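# Bridge a post from a trestle bar onto a steel stand

## Task

Set the post down so it lies level, spanning the trestle's bar and the steel stand's top, with its full width sitting well onto that top and no part touching the table. The stand must stay in its original spot and orientation. None of the small loose pieces may touch the post or sit on the stand's top. The post must stay put on its own, not because the robot holds it. Then release it and move the gripper away.

## Robot and tools

Robot: one arm with a two-finger parallel gripper. A brief outside tug may act on a held part, or a loose object may get nudged. Knocking anything off the table fails the task. Hitting hard, dropping, slipping or slamming things is penalised.

Frames. Results report the gripper in the scene frame. The origin is on the table top under the arm's base, +z is up, and +y is to the left when facing along +x. end_effector_position is in metres and end_effector_quat_wxyz is a quaternion. The base may be tilted relative to the table, and the printed hand position can drift from the truth, more so when reaching far. The gripper's own axes: fingers point along its +z, and they open and close along its y. The reported point lies midway between the closed pads. Closed fingertips reach about 33 mm past it; fully open, about 9 mm. Closing pushes the tips about 24 mm further from the arm, so leave that gap above a surface.

Row format, shared by execute_actions and move: 9 plain numbers, each in [-1, 1], ordered dx, dy, dz, rx, ry, rz, position, force_limit, speed. The first six are an offset, not a pose. They are measured in the gripper's own axes from the gripper's measured pose at the start of the action, or for move, from the pose in the scene's last result that shows one. 1.0 equals 0.6 m for dx, dy, dz and 180 degrees for the rotation; rx, ry, rz form a single rotation vector. position: +1 fully open (140 mm), pads touch near -0.8, -1 closes until blocked. force_limit: squeeze strength, roughly 14 N at -1, 60 N at 0, 107 N at +1 for parts up to 40 mm wide. speed: finger gap rate, roughly 30, 140 and 250 mm/s at -1, 0, +1.

execute_actions(actions): a list of actions run in sequence. Each action is a table of up to 15 rows, one row per control step of 1/30 s; if fewer rows are given, the last row repeats to fill 15 steps. Every row is an offset from that action's start pose, not from the row before it. An empty list just returns state and images.

move(target, speed, stop_force, blocking): drives the gripper along a straight path toward one row's offset. speed is in m/s, 0.002 to 0.5 (default 0.25); turning is capped at twice that in rad/s. A path lasts 0.5 to 10 s and is cut off at 10 s. The finger numbers are applied at the start. The path ignores obstacles, and the real gripper can lag, wander, or overshoot the speed, especially with the arm almost straight. stop_force (N, 20 to 80, only after the scene has run 0.2 s) ends the path when the estimated push against the motion rises that much for two control steps; the gripper backs up two steps and holds. The force is estimated from joint torques, can briefly overshoot to twice the setting or more, and is unreliable on rotating moves or near stretched poses. With it, a slow move may aim well beyond the contact. Omit it when moving away from something you press on. The arm is stiff: without stop_force, aiming even slightly past a firm contact can trigger a fault. blocking=false returns after 0.5 s while motion continues; it cannot be combined with stop_force, and further moves or actions are refused until a result shows the end (use wait or stop). The move: line reports the ending (done, off_target, moving, held, fault, contact), active limits (paced = clipped pose, held = a check blocked steps; the arm may then jump faster) and distance from target.

wait(seconds): 0 to 10, holds the last command and lets any running move continue. stop(): brakes a running move; fingers keep moving. zoom_image(camera, region): camera is cam_wrist; region [x0, y0, x1, y1] in pixels, at most 504 by 504, origin top-left. show_instructions(): shows the reference pages. finished_scene(scene): ends the given scene irreversibly and grades it; the post must already be resting on its own with the gripper released and clear.

Motion limits: each control step clips the commanded pose to within 70 mm and 16 degrees of the measured one; position takes priority over orientation. After an action the arm goes at most to the last clipped pose, so far targets need follow-up actions. Hand target in a result is where the controller is currently heading. A pose unreachable line means the clearance check changed or blocked the command; the mount counts as part of the arm. Joint ranges (rad): waist -3.491 to 3.491, shoulder -3.140 to 3.140, elbow -1.187 to 4.328, forearm roll -3.316 to 3.316, wrist pitch -3.140 to 3.140, wrist roll -3.927 to 3.927.

Gripping: close with position -1 and confirm object_status 2. Codes: 0 moving, 1 blocked while opening, 2 blocked while closing, 3 reached the target or pads met (a thin part may still be held). To squeeze harder, raise force_limit and switch position between -1 and -0.98. position_measured is in counts: 3 fully open, 230 pads together.

Faults: a joint torque reaching its limit (waist, shoulder, elbow 145 N m; forearm roll, wrist pitch, wrist roll 36.4 N m, held weight included) or any outside force of 150 N stops the arm for 10 s and drops the rest of the call. Holding loads heats motors; MOTOR HOT warns, and an OVER-TEMPERATURE FAULT brakes the arm until it cools. Faster, smoother and gentler motion is preferred.

Camera: cam_wrist, 616x616 fisheye, K=[[223.069, 0, 310.297], [0, 222.4, 305.839], [0, 0, 1]], D=[-0.05, 0, 0, 0], theta_max_deg=90, initial pos_world=[0.0507049, -0.35492, 0.485065]; its pose follows the hand and carries small calibration errors.

Each tool is called after "Call:" as name(argument=value, ...), one argument or row to a line, values as JSON.

Reference images:

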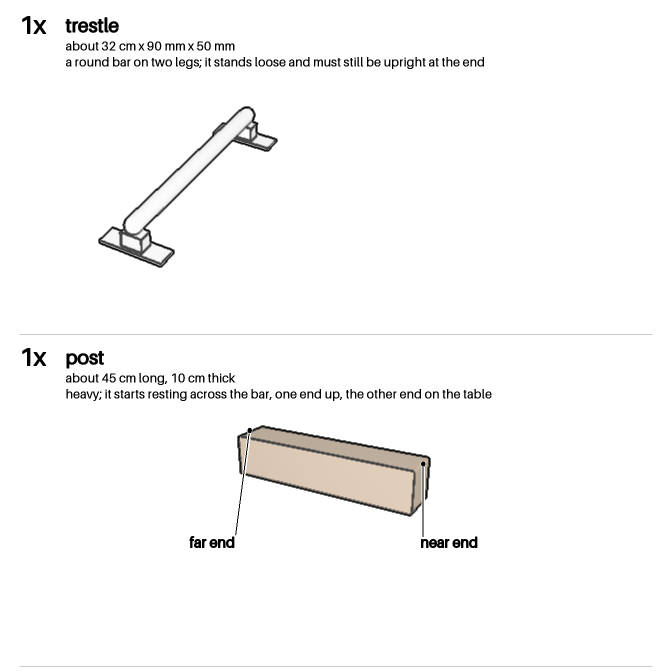

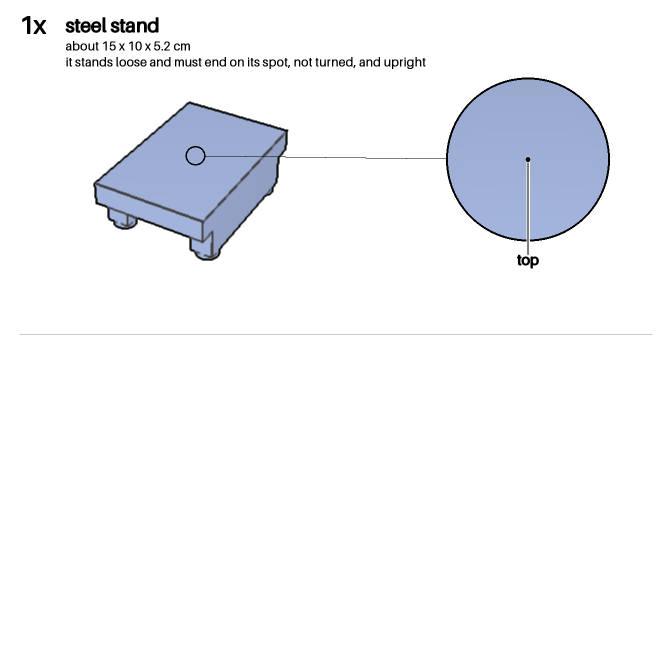

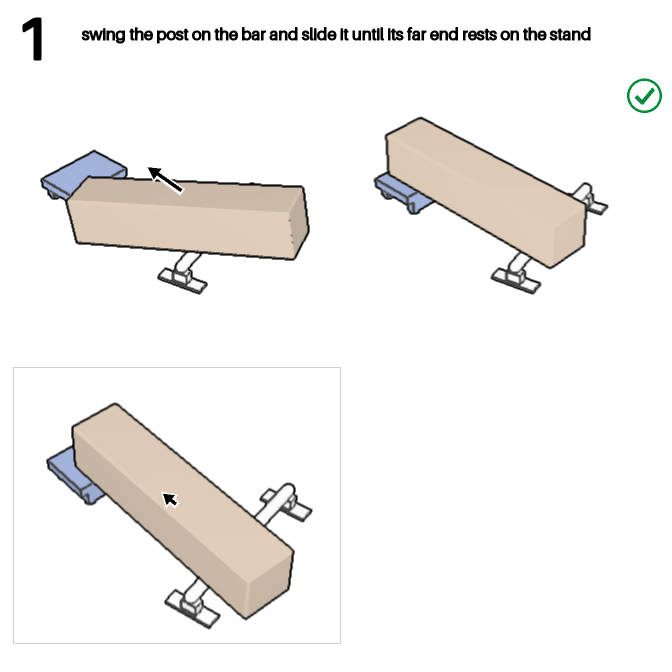

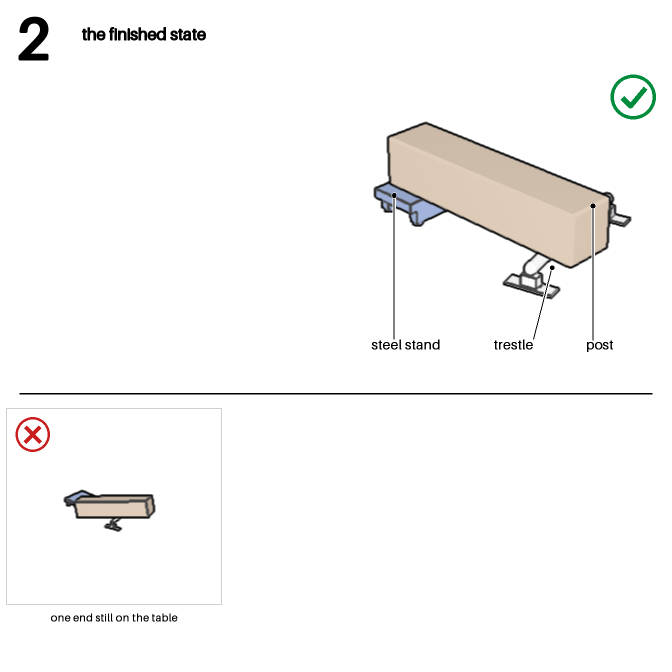

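## Session

Call:
execute_actions(
  actions=[],
)

Scene clock: 0.00 s.
end_effector_position=(+0.1478, -0.3309, +0.3436) position_measured=3 object_status=3 end_effector_quat_wxyz=(+0.075, +0.145, +0.979, +0.120)
Joint positions: [-1.865 -0.673 -0.621 -0.834 -1.344  0.091]
Joint velocities: [ 0.     0.001 -0.     0.001  0.001 -0.   ]
Hand target: +0.148, -0.331, +0.344; +0.075, +0.145, +0.979, +0.120

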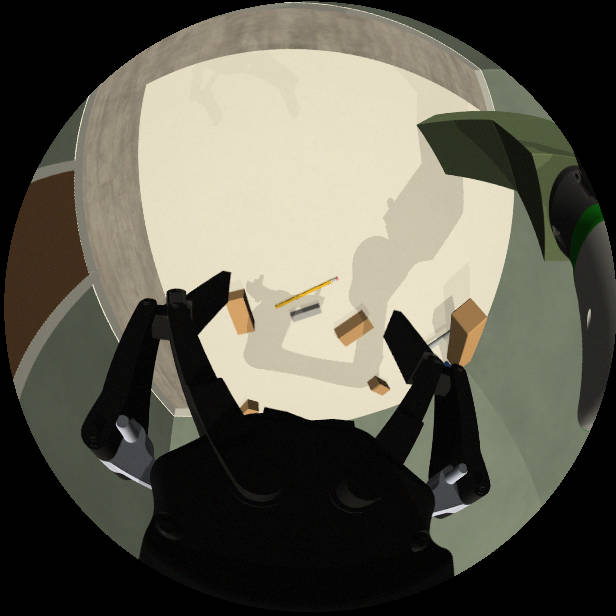

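Call:
move(
  target=[-0.117,0.798,0.053,0.077,0.048,-0.093,1,0,0],
)

Scene clock: 4.77 s.
end_effector_position=(+0.1992, -0.2083, +0.3658) position_measured=3 object_status=3 end_effector_quat_wxyz=(+0.131, +0.100, +0.979, +0.116)
Joint positions: [-1.62  -1.267 -0.904 -0.804 -1.39  -0.183]
Joint velocities: [ 0.002  0.001 -0.     0.002 -0.001 -0.   ]
Hand target: +0.199, -0.208, +0.366; +0.131, +0.100, +0.979, +0.116
Off the commanded pose: 0.350 m, 23 deg; position and orientation clipped at the last step of the last action.
move: held; limits=paced,held; held on 44 of 68 steps, including the last
pose unreachable: on one or more control steps of this call, first in action 0 (counted from 0), an arm could not follow its commanded pose, so it was not sent that pose on those steps. On the call's last step it was still not sent that pose. It may still have moved: this result reports where it is.
cause: the commanded pose would bring two parts of the arm too close to each other (joints 2 (shoulder) to 6 (wrist roll) lie between them).
camera_calibration (this result's frames):
cam_wrist: T_world_to_cam=[[-0.0371826, 0.984421, 0.171852, 0.150256], [0.777906, -0.0794352, 0.62334, -0.396262], [0.62728, 0.156862, -0.762833, 0.360009], [0, 0, 0, 1]] pos_world=[0.0880144, -0.235864, 0.495811]

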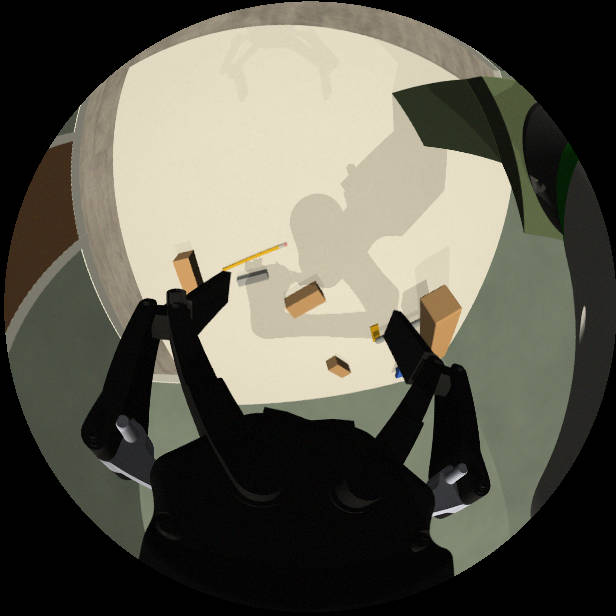

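Call:
move(
  target=[-0.43,-0.09,0.083,0,0,0,1,0,0],
)

Scene clock: 11.30 s.
end_effector_position=(+0.4479, -0.3098, +0.3655) position_measured=3 object_status=3 end_effector_quat_wxyz=(+0.211, +0.082, +0.951, +0.213)
Joint positions: [-0.535 -0.805 -0.554 -0.301 -0.844 -0.949]
Joint velocities: [ 0.131 -0.02  -0.029  0.182  0.015 -0.194]
Hand target: +0.448, -0.310, +0.365; +0.209, +0.082, +0.951, +0.213
Off the commanded pose: 0.002 m, 15 deg.
move: moving (no rest 5 s after the path's end); limits=paced
camera_calibration (this result's frames):
cam_wrist: T_world_to_cam=[[-0.120496, 0.937288, 0.327064, 0.225526], [0.654082, -0.172879, 0.736403, -0.612387], [0.746765, 0.30266, -0.592232, 0.148948], [0, 0, 0, 1]] pos_world=[0.316497, -0.362332, 0.465414]

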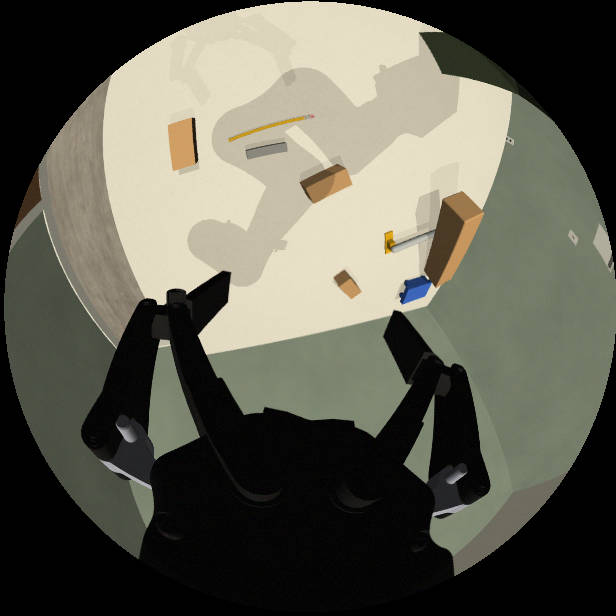

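Call:
wait(
  seconds=2,
)

Scene clock: 13.40 s.
end_effector_position=(+0.4485, -0.3099, +0.3654) position_measured=3 object_status=3 end_effector_quat_wxyz=(+0.170, +0.083, +0.963, +0.194)
Joint positions: [-0.272 -0.858 -0.641  0.092 -0.836 -1.366]
Joint velocities: [ 0.118 -0.029 -0.05   0.182 -0.011 -0.194]
Hand target: +0.448, -0.310, +0.365; +0.169, +0.083, +0.963, +0.193
Off the commanded pose: 0.002 m, 10 deg.
wait: 2.00 s; no rest
camera_calibration (this result's frames):
cam_wrist: T_world_to_cam=[[-0.102196, 0.947112, 0.304195, 0.228873], [0.71684, -0.141903, 0.682645, -0.611609], [0.689707, 0.287823, -0.664426, 0.195918], [0, 0, 0, 1]] pos_world=[0.32669, -0.359947, 0.478062]

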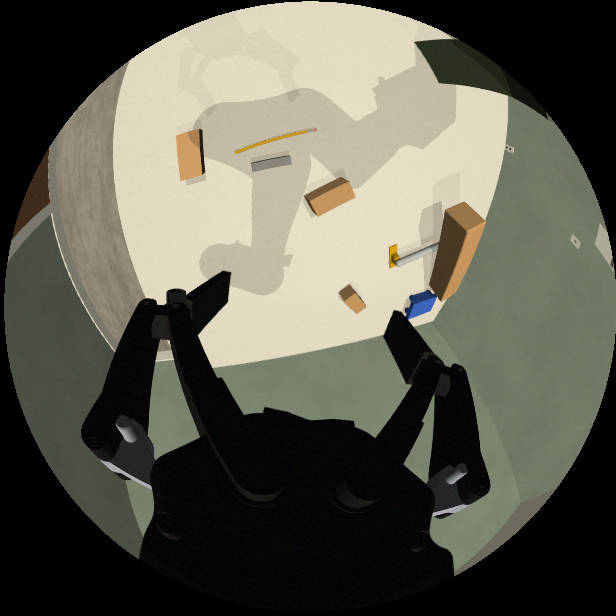

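Call:
move(
  target=[0.033,0.588,0.165,0.125,0.110,-0.054,1,0,0],
)

Scene clock: 15.77 s.
end_effector_position=(+0.5005, +0.0489, +0.4164) position_measured=3 object_status=3 end_effector_quat_wxyz=(+0.000, -0.002, +1.000, -0.000)
Joint positions: [ 0.948  0.035 -0.601  0.817 -1.434 -2.968]
Joint velocities: [ 0.001  0.001  0.001 -0.    -0.002  0.   ]
Hand target: +0.500, +0.049, +0.416; +0.000, -0.002, +1.000, -0.000
Off the commanded pose: 0.003 m, 0 deg.
move: done
camera_calibration (this result's frames):
cam_wrist: T_world_to_cam=[[-0.221365, 0.974796, -0.0277589, 0.0753993], [0.89786, 0.214837, 0.384308, -0.616568], [0.380586, 0.0601486, -0.922787, 0.364049], [0, 0, 0, 1]] pos_world=[0.431731, 0.0370657, 0.574985]

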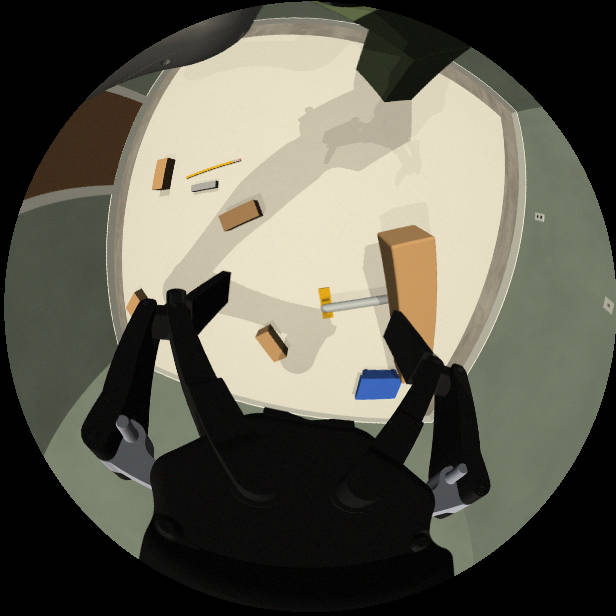

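Call:
move(
  target=[-0.08,0.37,-0.06,0,0,0,1,0,0],
)

Call:
zoom_image(
  camera="cam_wrist",
  region=[180,180,440,440],
)

Scene clock: 17.53 s.
end_effector_position=(+0.5488, +0.2707, +0.4527) position_measured=3 object_status=3 end_effector_quat_wxyz=(+0.001, -0.002, +1.000, -0.000)
Joint positions: [ 1.021  0.588 -0.09   0.782 -1.446 -3.039]
Joint velocities: [-0.001  0.001  0.001 -0.001 -0.002  0.   ]
Hand target: +0.549, +0.271, +0.453; +0.000, -0.002, +1.000, -0.000
Off the commanded pose: 0.001 m, 0 deg.
move: done
camera_calibration (this result's frames):
cam_wrist: T_world_to_cam=[[-0.221324, 0.974807, -0.0277037, -0.129216], [0.897756, 0.21476, 0.384593, -0.72163], [0.380854, 0.0602483, -0.92267, 0.365563], [0, 0, 0, 1]] pos_world=[0.480023, 0.258913, 0.611248]

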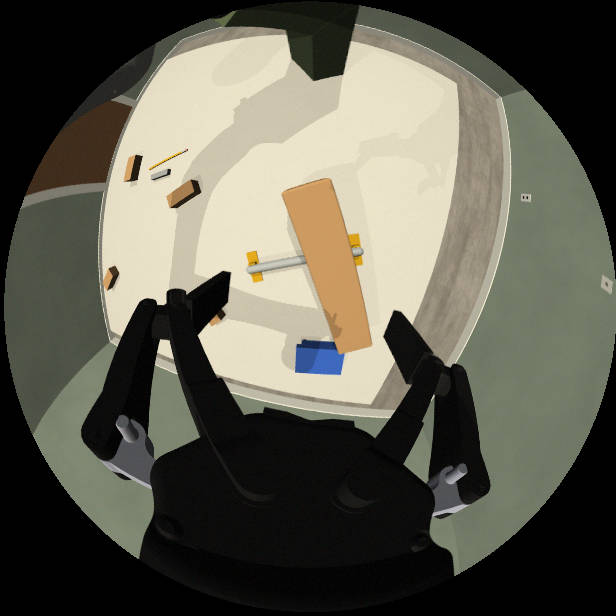

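Region (180, 180, 440, 440) of cam_wrist's 616x616 image, scaled by 1.938, with more detail than that image has.

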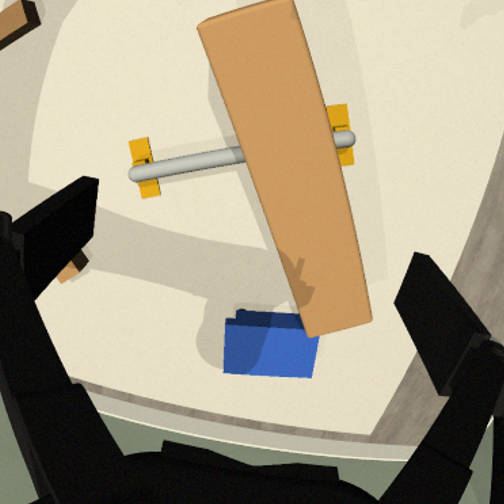

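Call:
move(
  target=[-0.132,0.132,0.33,0,0,-0.171,1,1,0],
)

Call:
move(
  target=[0,0,0,0,0.058,0,1,1,0],
)

Scene clock: 21.50 s.
end_effector_position=(+0.6278, +0.3502, +0.2549) position_measured=3 object_status=3 end_effector_quat_wxyz=(+0.000, -0.267, +0.964, -0.000)
Joint positions: [ 0.73   0.934  0.133  0.967 -1.202 -2.456]
Joint velocities: [-0.001  0.001  0.001 -0.001 -0.002  0.001]
Hand target: +0.628, +0.350, +0.255; +0.000, -0.267, +0.964, -0.000
Off the commanded pose: 0.000 m, 0 deg.
move: done
camera_calibration (this result's frames):
cam_wrist: T_world_to_cam=[[-0.689395, 0.723875, -0.0271956, 0.186896], [0.661381, 0.644303, 0.38399, -0.735448], [0.295483, 0.246734, -0.922937, 0.136607], [0, 0, 0, 1]] pos_world=[0.574892, 0.304857, 0.413567]

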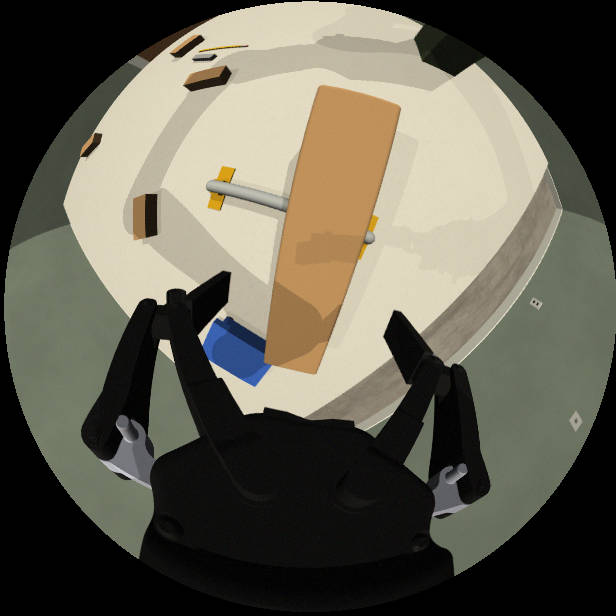

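Scene clock: 22.33 s.
end_effector_position=(+0.6279, +0.3502, +0.2550) position_measured=3 object_status=3 end_effector_quat_wxyz=(-0.088, -0.266, +0.960, -0.024)
Joint positions: [ 0.725  1.093  0.469  0.8   -1.44  -2.278]
Joint velocities: [-0.002  0.001  0.004 -0.003 -0.003  0.002]
Hand target: +0.628, +0.350, +0.255; -0.088, -0.266, +0.960, -0.024
Off the commanded pose: 0.000 m, 0 deg.
move: done
camera_calibration (this result's frames):
cam_wrist: T_world_to_cam=[[-0.690348, 0.723359, 0.0131015, 0.177553], [0.708467, 0.672244, 0.214856, -0.731765], [0.146611, 0.157607, -0.976558, 0.274989], [0, 0, 0, 1]] pos_world=[0.600688, 0.32015, 0.423441]

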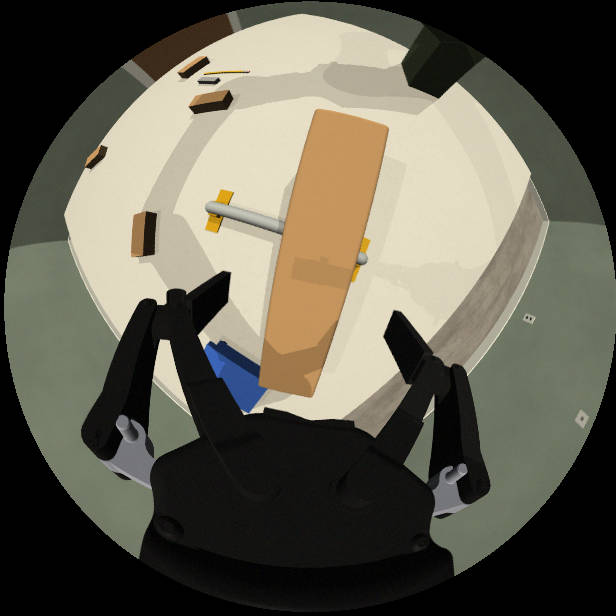

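Call:
move(
  target=[-0.03,0,0.15,0,0,0,1,1,0],
  speed=0.1,
)

Scene clock: 23.73 s.
end_effector_position=(+0.6291, +0.3511, +0.1633) position_measured=3 object_status=3 end_effector_quat_wxyz=(-0.088, -0.266, +0.960, -0.024)
Joint positions: [ 0.624  1.173  0.47   0.862 -1.328 -2.283]
Joint velocities: [ 0.     0.001 -0.    -0.001  0.     0.   ]
Hand target: +0.629, +0.351, +0.163; -0.088, -0.266, +0.960, -0.024
Off the commanded pose: 0.000 m, 0 deg.
move: done
camera_calibration (this result's frames):
cam_wrist: T_world_to_cam=[[-0.690244, 0.723453, 0.0133806, 0.178726], [0.708593, 0.672092, 0.214916, -0.713497], [0.146489, 0.157826, -0.976541, 0.185159], [0, 0, 0, 1]] pos_world=[0.60182, 0.321012, 0.331766]

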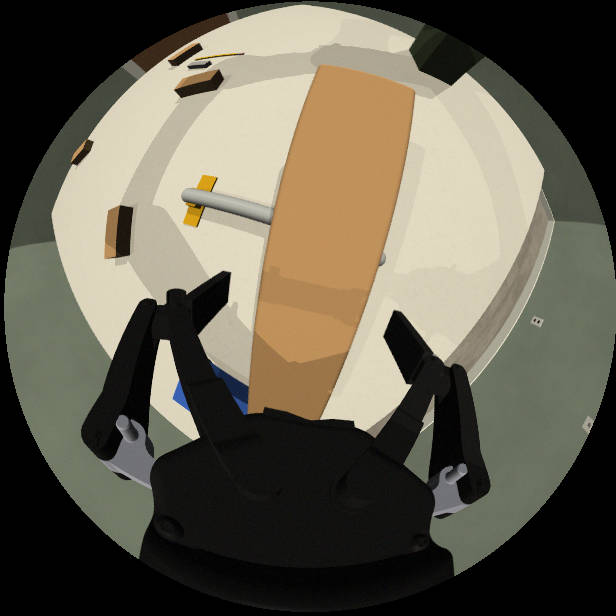

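Centred. Descend and grip.

Call:
move(
  target=[-0.02,0,0.105,0,0,0,1,1,0],
  speed=0.05,
)

Call:
move(
  target=[0,0,0,0,0,0,-1,1,-0.5],
)

Scene clock: 25.43 s.
end_effector_position=(+0.6293, +0.3514, +0.0993) position_measured=3 object_status=3 end_effector_quat_wxyz=(-0.088, -0.266, +0.960, -0.024)
Joint positions: [ 0.554  1.246  0.504  0.908 -1.262 -2.28 ]
Joint velocities: [ 0.    -0.002  0.     0.001 -0.     0.   ]
Hand target: +0.629, +0.351, +0.099; -0.088, -0.266, +0.960, -0.024
Off the commanded pose: 0.000 m, 0 deg.
move: done
camera_calibration (this result's frames):
cam_wrist: T_world_to_cam=[[-0.690303, 0.723392, 0.0136087, 0.179565], [0.708563, 0.672109, 0.214963, -0.700156], [0.146356, 0.158032, -0.976527, 0.122516], [0, 0, 0, 1]] pos_world=[0.602128, 0.321324, 0.267704]

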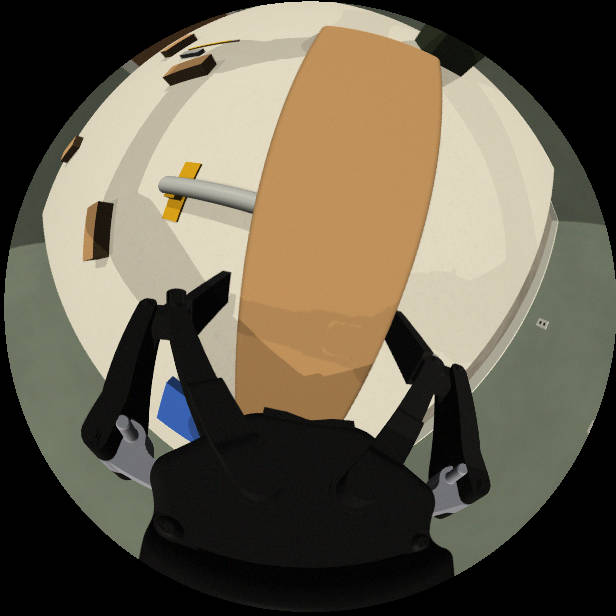

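Scene clock: 26.23 s.
end_effector_position=(+0.6295, +0.3514, +0.0993) position_measured=81 object_status=2 end_effector_quat_wxyz=(-0.087, -0.266, +0.960, -0.024)
Joint positions: [ 0.554  1.246  0.504  0.908 -1.262 -2.28 ]
Joint velocities: [-0.     0.001 -0.     0.     0.001  0.   ]
Hand target: +0.629, +0.351, +0.099; -0.088, -0.266, +0.960, -0.024
Off the commanded pose: 0.000 m, 0 deg.
move: done
camera_calibration (this result's frames):
cam_wrist: T_world_to_cam=[[-0.690267, 0.72343, 0.0134683, 0.179659], [0.70855, 0.672063, 0.215148, -0.700257], [0.146593, 0.158052, -0.976489, 0.122388], [0, 0, 0, 1]] pos_world=[0.602238, 0.321302, 0.26775]

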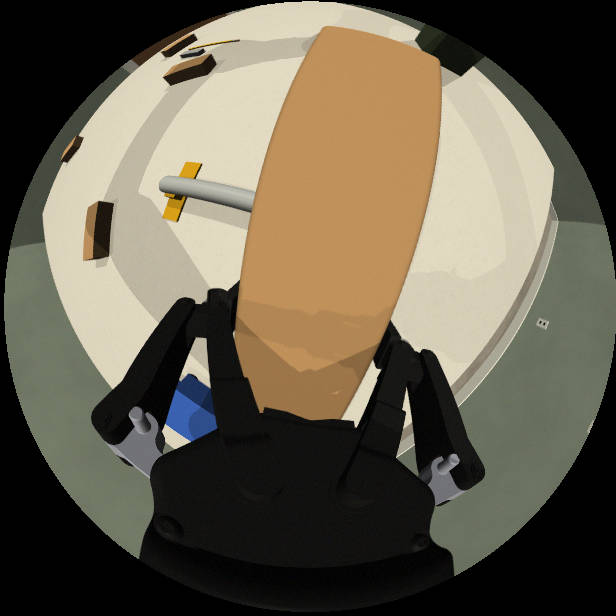

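Call:
move(
  target=[0.03,0,-0.035,0,-0.078,0,-1,1,-0.5],
  speed=0.03,
)

Scene clock: 30.70 s.
end_effector_position=(+0.6172, +0.3444, +0.1232) position_measured=81 object_status=2 end_effector_quat_wxyz=(+0.031, -0.267, +0.963, +0.009)
Joint positions: [ 0.542  0.995 -0.022  1.251 -0.966 -2.643]
Joint velocities: [-0.001  0.001 -0.002  0.003  0.    -0.001]
Hand target: +0.617, +0.344, +0.123; +0.031, -0.267, +0.963, +0.009
Off the commanded pose: 0.000 m, 0 deg.
move: done
camera_calibration (this result's frames):
cam_wrist: T_world_to_cam=[[-0.687529, 0.725031, -0.0404322, 0.180332], [0.639223, 0.630697, 0.440018, -0.662688], [0.344527, 0.27668, -0.897078, -0.0241561], [0, 0, 0, 1]] pos_world=[0.555911, 0.293893, 0.277215]

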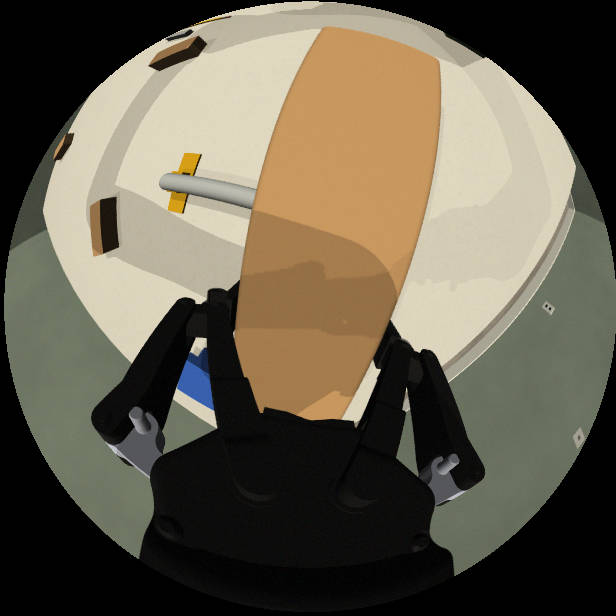

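Call:
move(
  target=[0,0,-0.025,0,0,0,-1,1,-0.5],
  speed=0.02,
)

Scene clock: 31.80 s.
end_effector_position=(+0.6164, +0.3439, +0.1382) position_measured=81 object_status=2 end_effector_quat_wxyz=(+0.031, -0.267, +0.963, +0.008)
Joint positions: [ 0.563  0.976 -0.031  1.229 -0.98  -2.635]
Joint velocities: [ 0.001 -0.001  0.    -0.001 -0.001 -0.   ]
Hand target: +0.616, +0.344, +0.138; +0.031, -0.267, +0.963, +0.008
Off the commanded pose: 0.000 m, 0 deg.
move: done
camera_calibration (this result's frames):
cam_wrist: T_world_to_cam=[[-0.687519, 0.725036, -0.0404979, 0.180767], [0.63922, 0.630719, 0.43999, -0.668413], [0.344552, 0.276614, -0.897089, -0.0103274], [0, 0, 0, 1]] pos_world=[0.555102, 0.293375, 0.292151]

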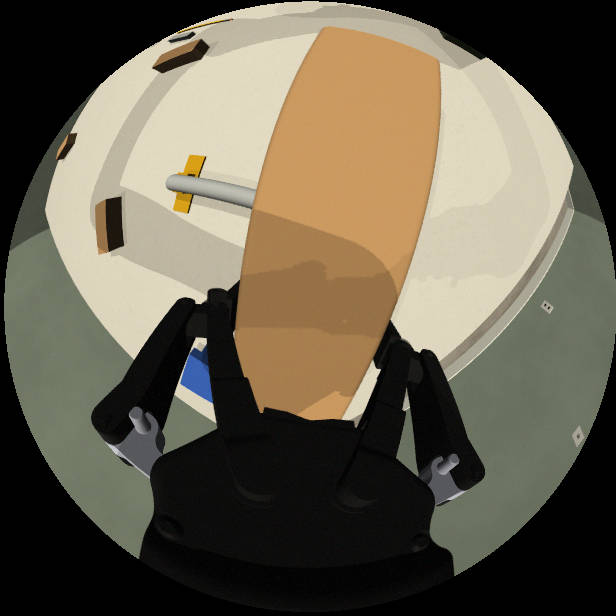

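Call:
move(
  target=[-0.163,-0.106,0.01,0.004,0.0205,0.117,-1,1,-0.5],
  speed=0.05,
)

Scene clock: 36.10 s.
end_effector_position=(+0.7334, +0.3393, +0.1383) position_measured=81 object_status=2 end_effector_quat_wxyz=(-0.001, -0.086, +0.996, -0.001)
Joint positions: [ 0.532  1.16   0.52   1.009 -1.168 -2.591]
Joint velocities: [-0.002  0.     0.002 -0.     0.001  0.   ]
Hand target: +0.733, +0.339, +0.138; -0.001, -0.086, +0.996, -0.001
Off the commanded pose: 0.001 m, 0 deg.
move: done
camera_calibration (this result's frames):
cam_wrist: T_world_to_cam=[[-0.38289, 0.923377, -0.0277503, -0.0279742], [0.849544, 0.363756, 0.382043, -0.795977], [0.362865, 0.122706, -0.923728, -0.00677487], [0, 0, 0, 1]] pos_world=[0.667965, 0.316203, 0.297063]

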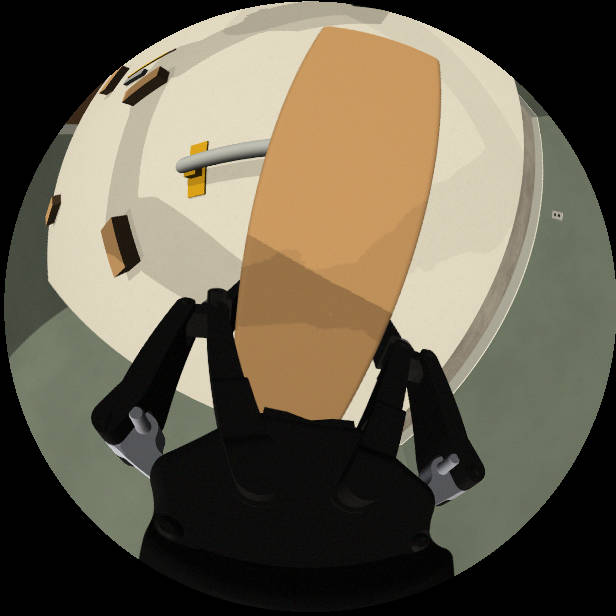

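Call:
move(
  target=[0,0,0.06,0,0,0,-1,1,-0.5],
  speed=0.005,
  stop_force=25,
)

Call:
move(
  target=[0,0,0,0,0,0,1,1,-0.5],
)

Call:
move(
  target=[0.1,0,-0.4,0,0,0,1,1,0],
)

Scene clock: 41.30 s.
end_effector_position=(+0.7334, +0.3393, +0.1151) position_measured=81 object_status=2 end_effector_quat_wxyz=(-0.001, -0.086, +0.996, -0.001)
Joint positions: [ 0.507  1.187  0.533  1.025 -1.144 -2.592]
Joint velocities: [-0.001 -0.    -0.001 -0.002 -0.002 -0.   ]
Hand target: +0.733, +0.339, +0.115; -0.001, -0.086, +0.996, -0.001
Off the commanded pose: 0.013 m, 0 deg.
move: contact
camera_calibration (this result's frames):
cam_wrist: T_world_to_cam=[[-0.382912, 0.923368, -0.0277325, -0.0285945], [0.849461, 0.363744, 0.38224, -0.787116], [0.363036, 0.122807, -0.923647, -0.0284431], [0, 0, 0, 1]] pos_world=[0.668001, 0.316205, 0.273803]

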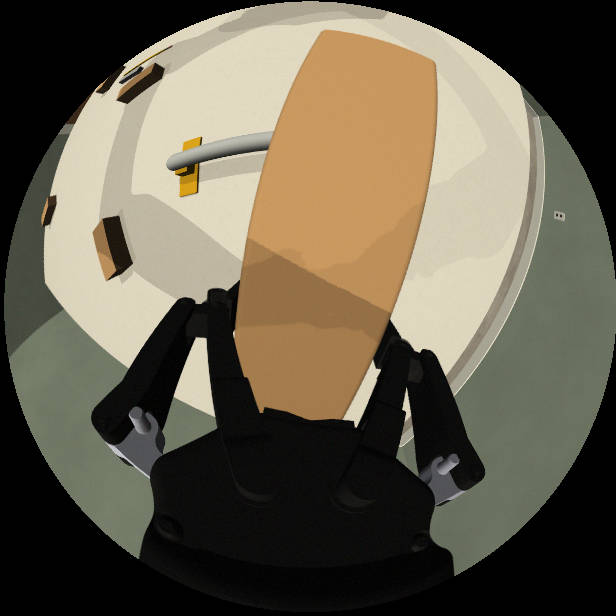

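Scene clock: 42.10 s.
end_effector_position=(+0.7334, +0.3393, +0.1150) position_measured=3 object_status=0 end_effector_quat_wxyz=(-0.001, -0.086, +0.996, -0.001)
Joint positions: [ 0.507  1.187  0.533  1.025 -1.144 -2.592]
Joint velocities: [ 0.001 -0.     0.     0.     0.001 -0.   ]
Hand target: +0.733, +0.339, +0.115; -0.001, -0.086, +0.996, -0.001
Off the commanded pose: 0.000 m, 0 deg.
move: done
camera_calibration (this result's frames):
cam_wrist: T_world_to_cam=[[-0.382869, 0.923386, -0.0277405, -0.0285957], [0.84948, 0.363708, 0.38223, -0.787116], [0.363036, 0.122779, -0.923651, -0.0284433], [0, 0, 0, 1]] pos_world=[0.668017, 0.316177, 0.273795]

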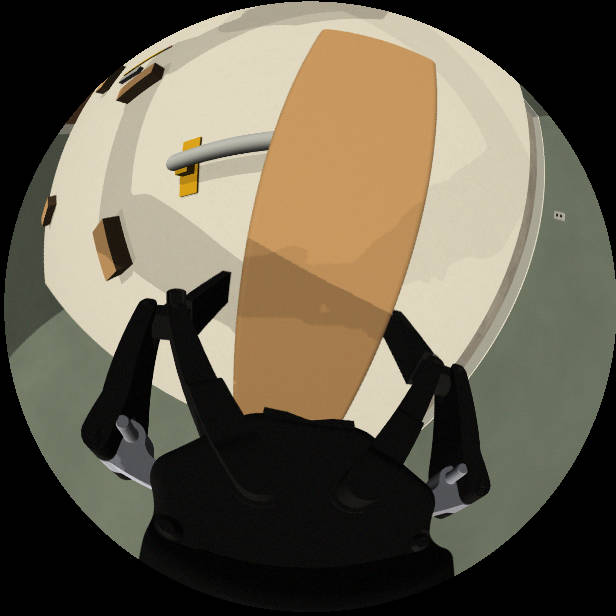

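Scene clock: 43.50 s.
end_effector_position=(+0.6748, +0.3291, +0.3549) position_measured=3 object_status=3 end_effector_quat_wxyz=(-0.000, -0.086, +0.996, -0.001)
Joint positions: [ 0.803  0.889  0.313  0.878 -1.385 -2.673]
Joint velocities: [ 0.002 -0.001 -0.    -0.001 -0.     0.   ]
Hand target: +0.675, +0.329, +0.355; -0.000, -0.086, +0.996, -0.001
Off the commanded pose: 0.000 m, 0 deg.
move: done
camera_calibration (this result's frames):
cam_wrist: T_world_to_cam=[[-0.382513, 0.923508, -0.0285798, -0.0349452], [0.849392, 0.363651, 0.38248, -0.825302], [0.363617, 0.122028, -0.923522, 0.215468], [0, 0, 0, 1]] pos_world=[0.60929, 0.306101, 0.513653]

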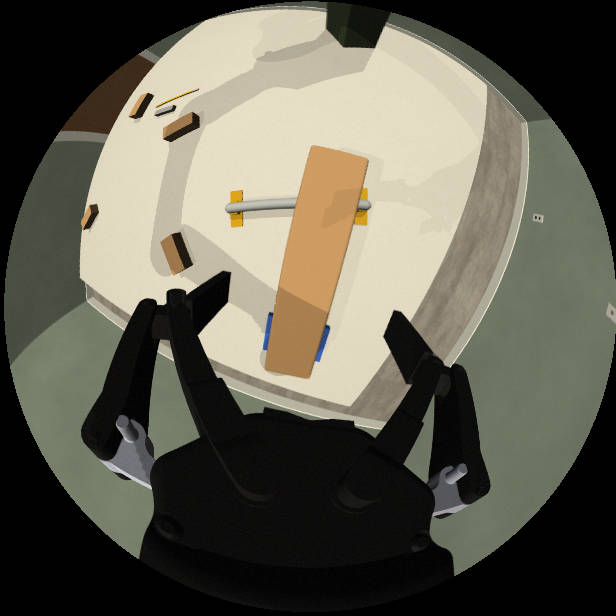

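Call:
finished_scene(
  scene=1,
)

The scene is finished: the task was done.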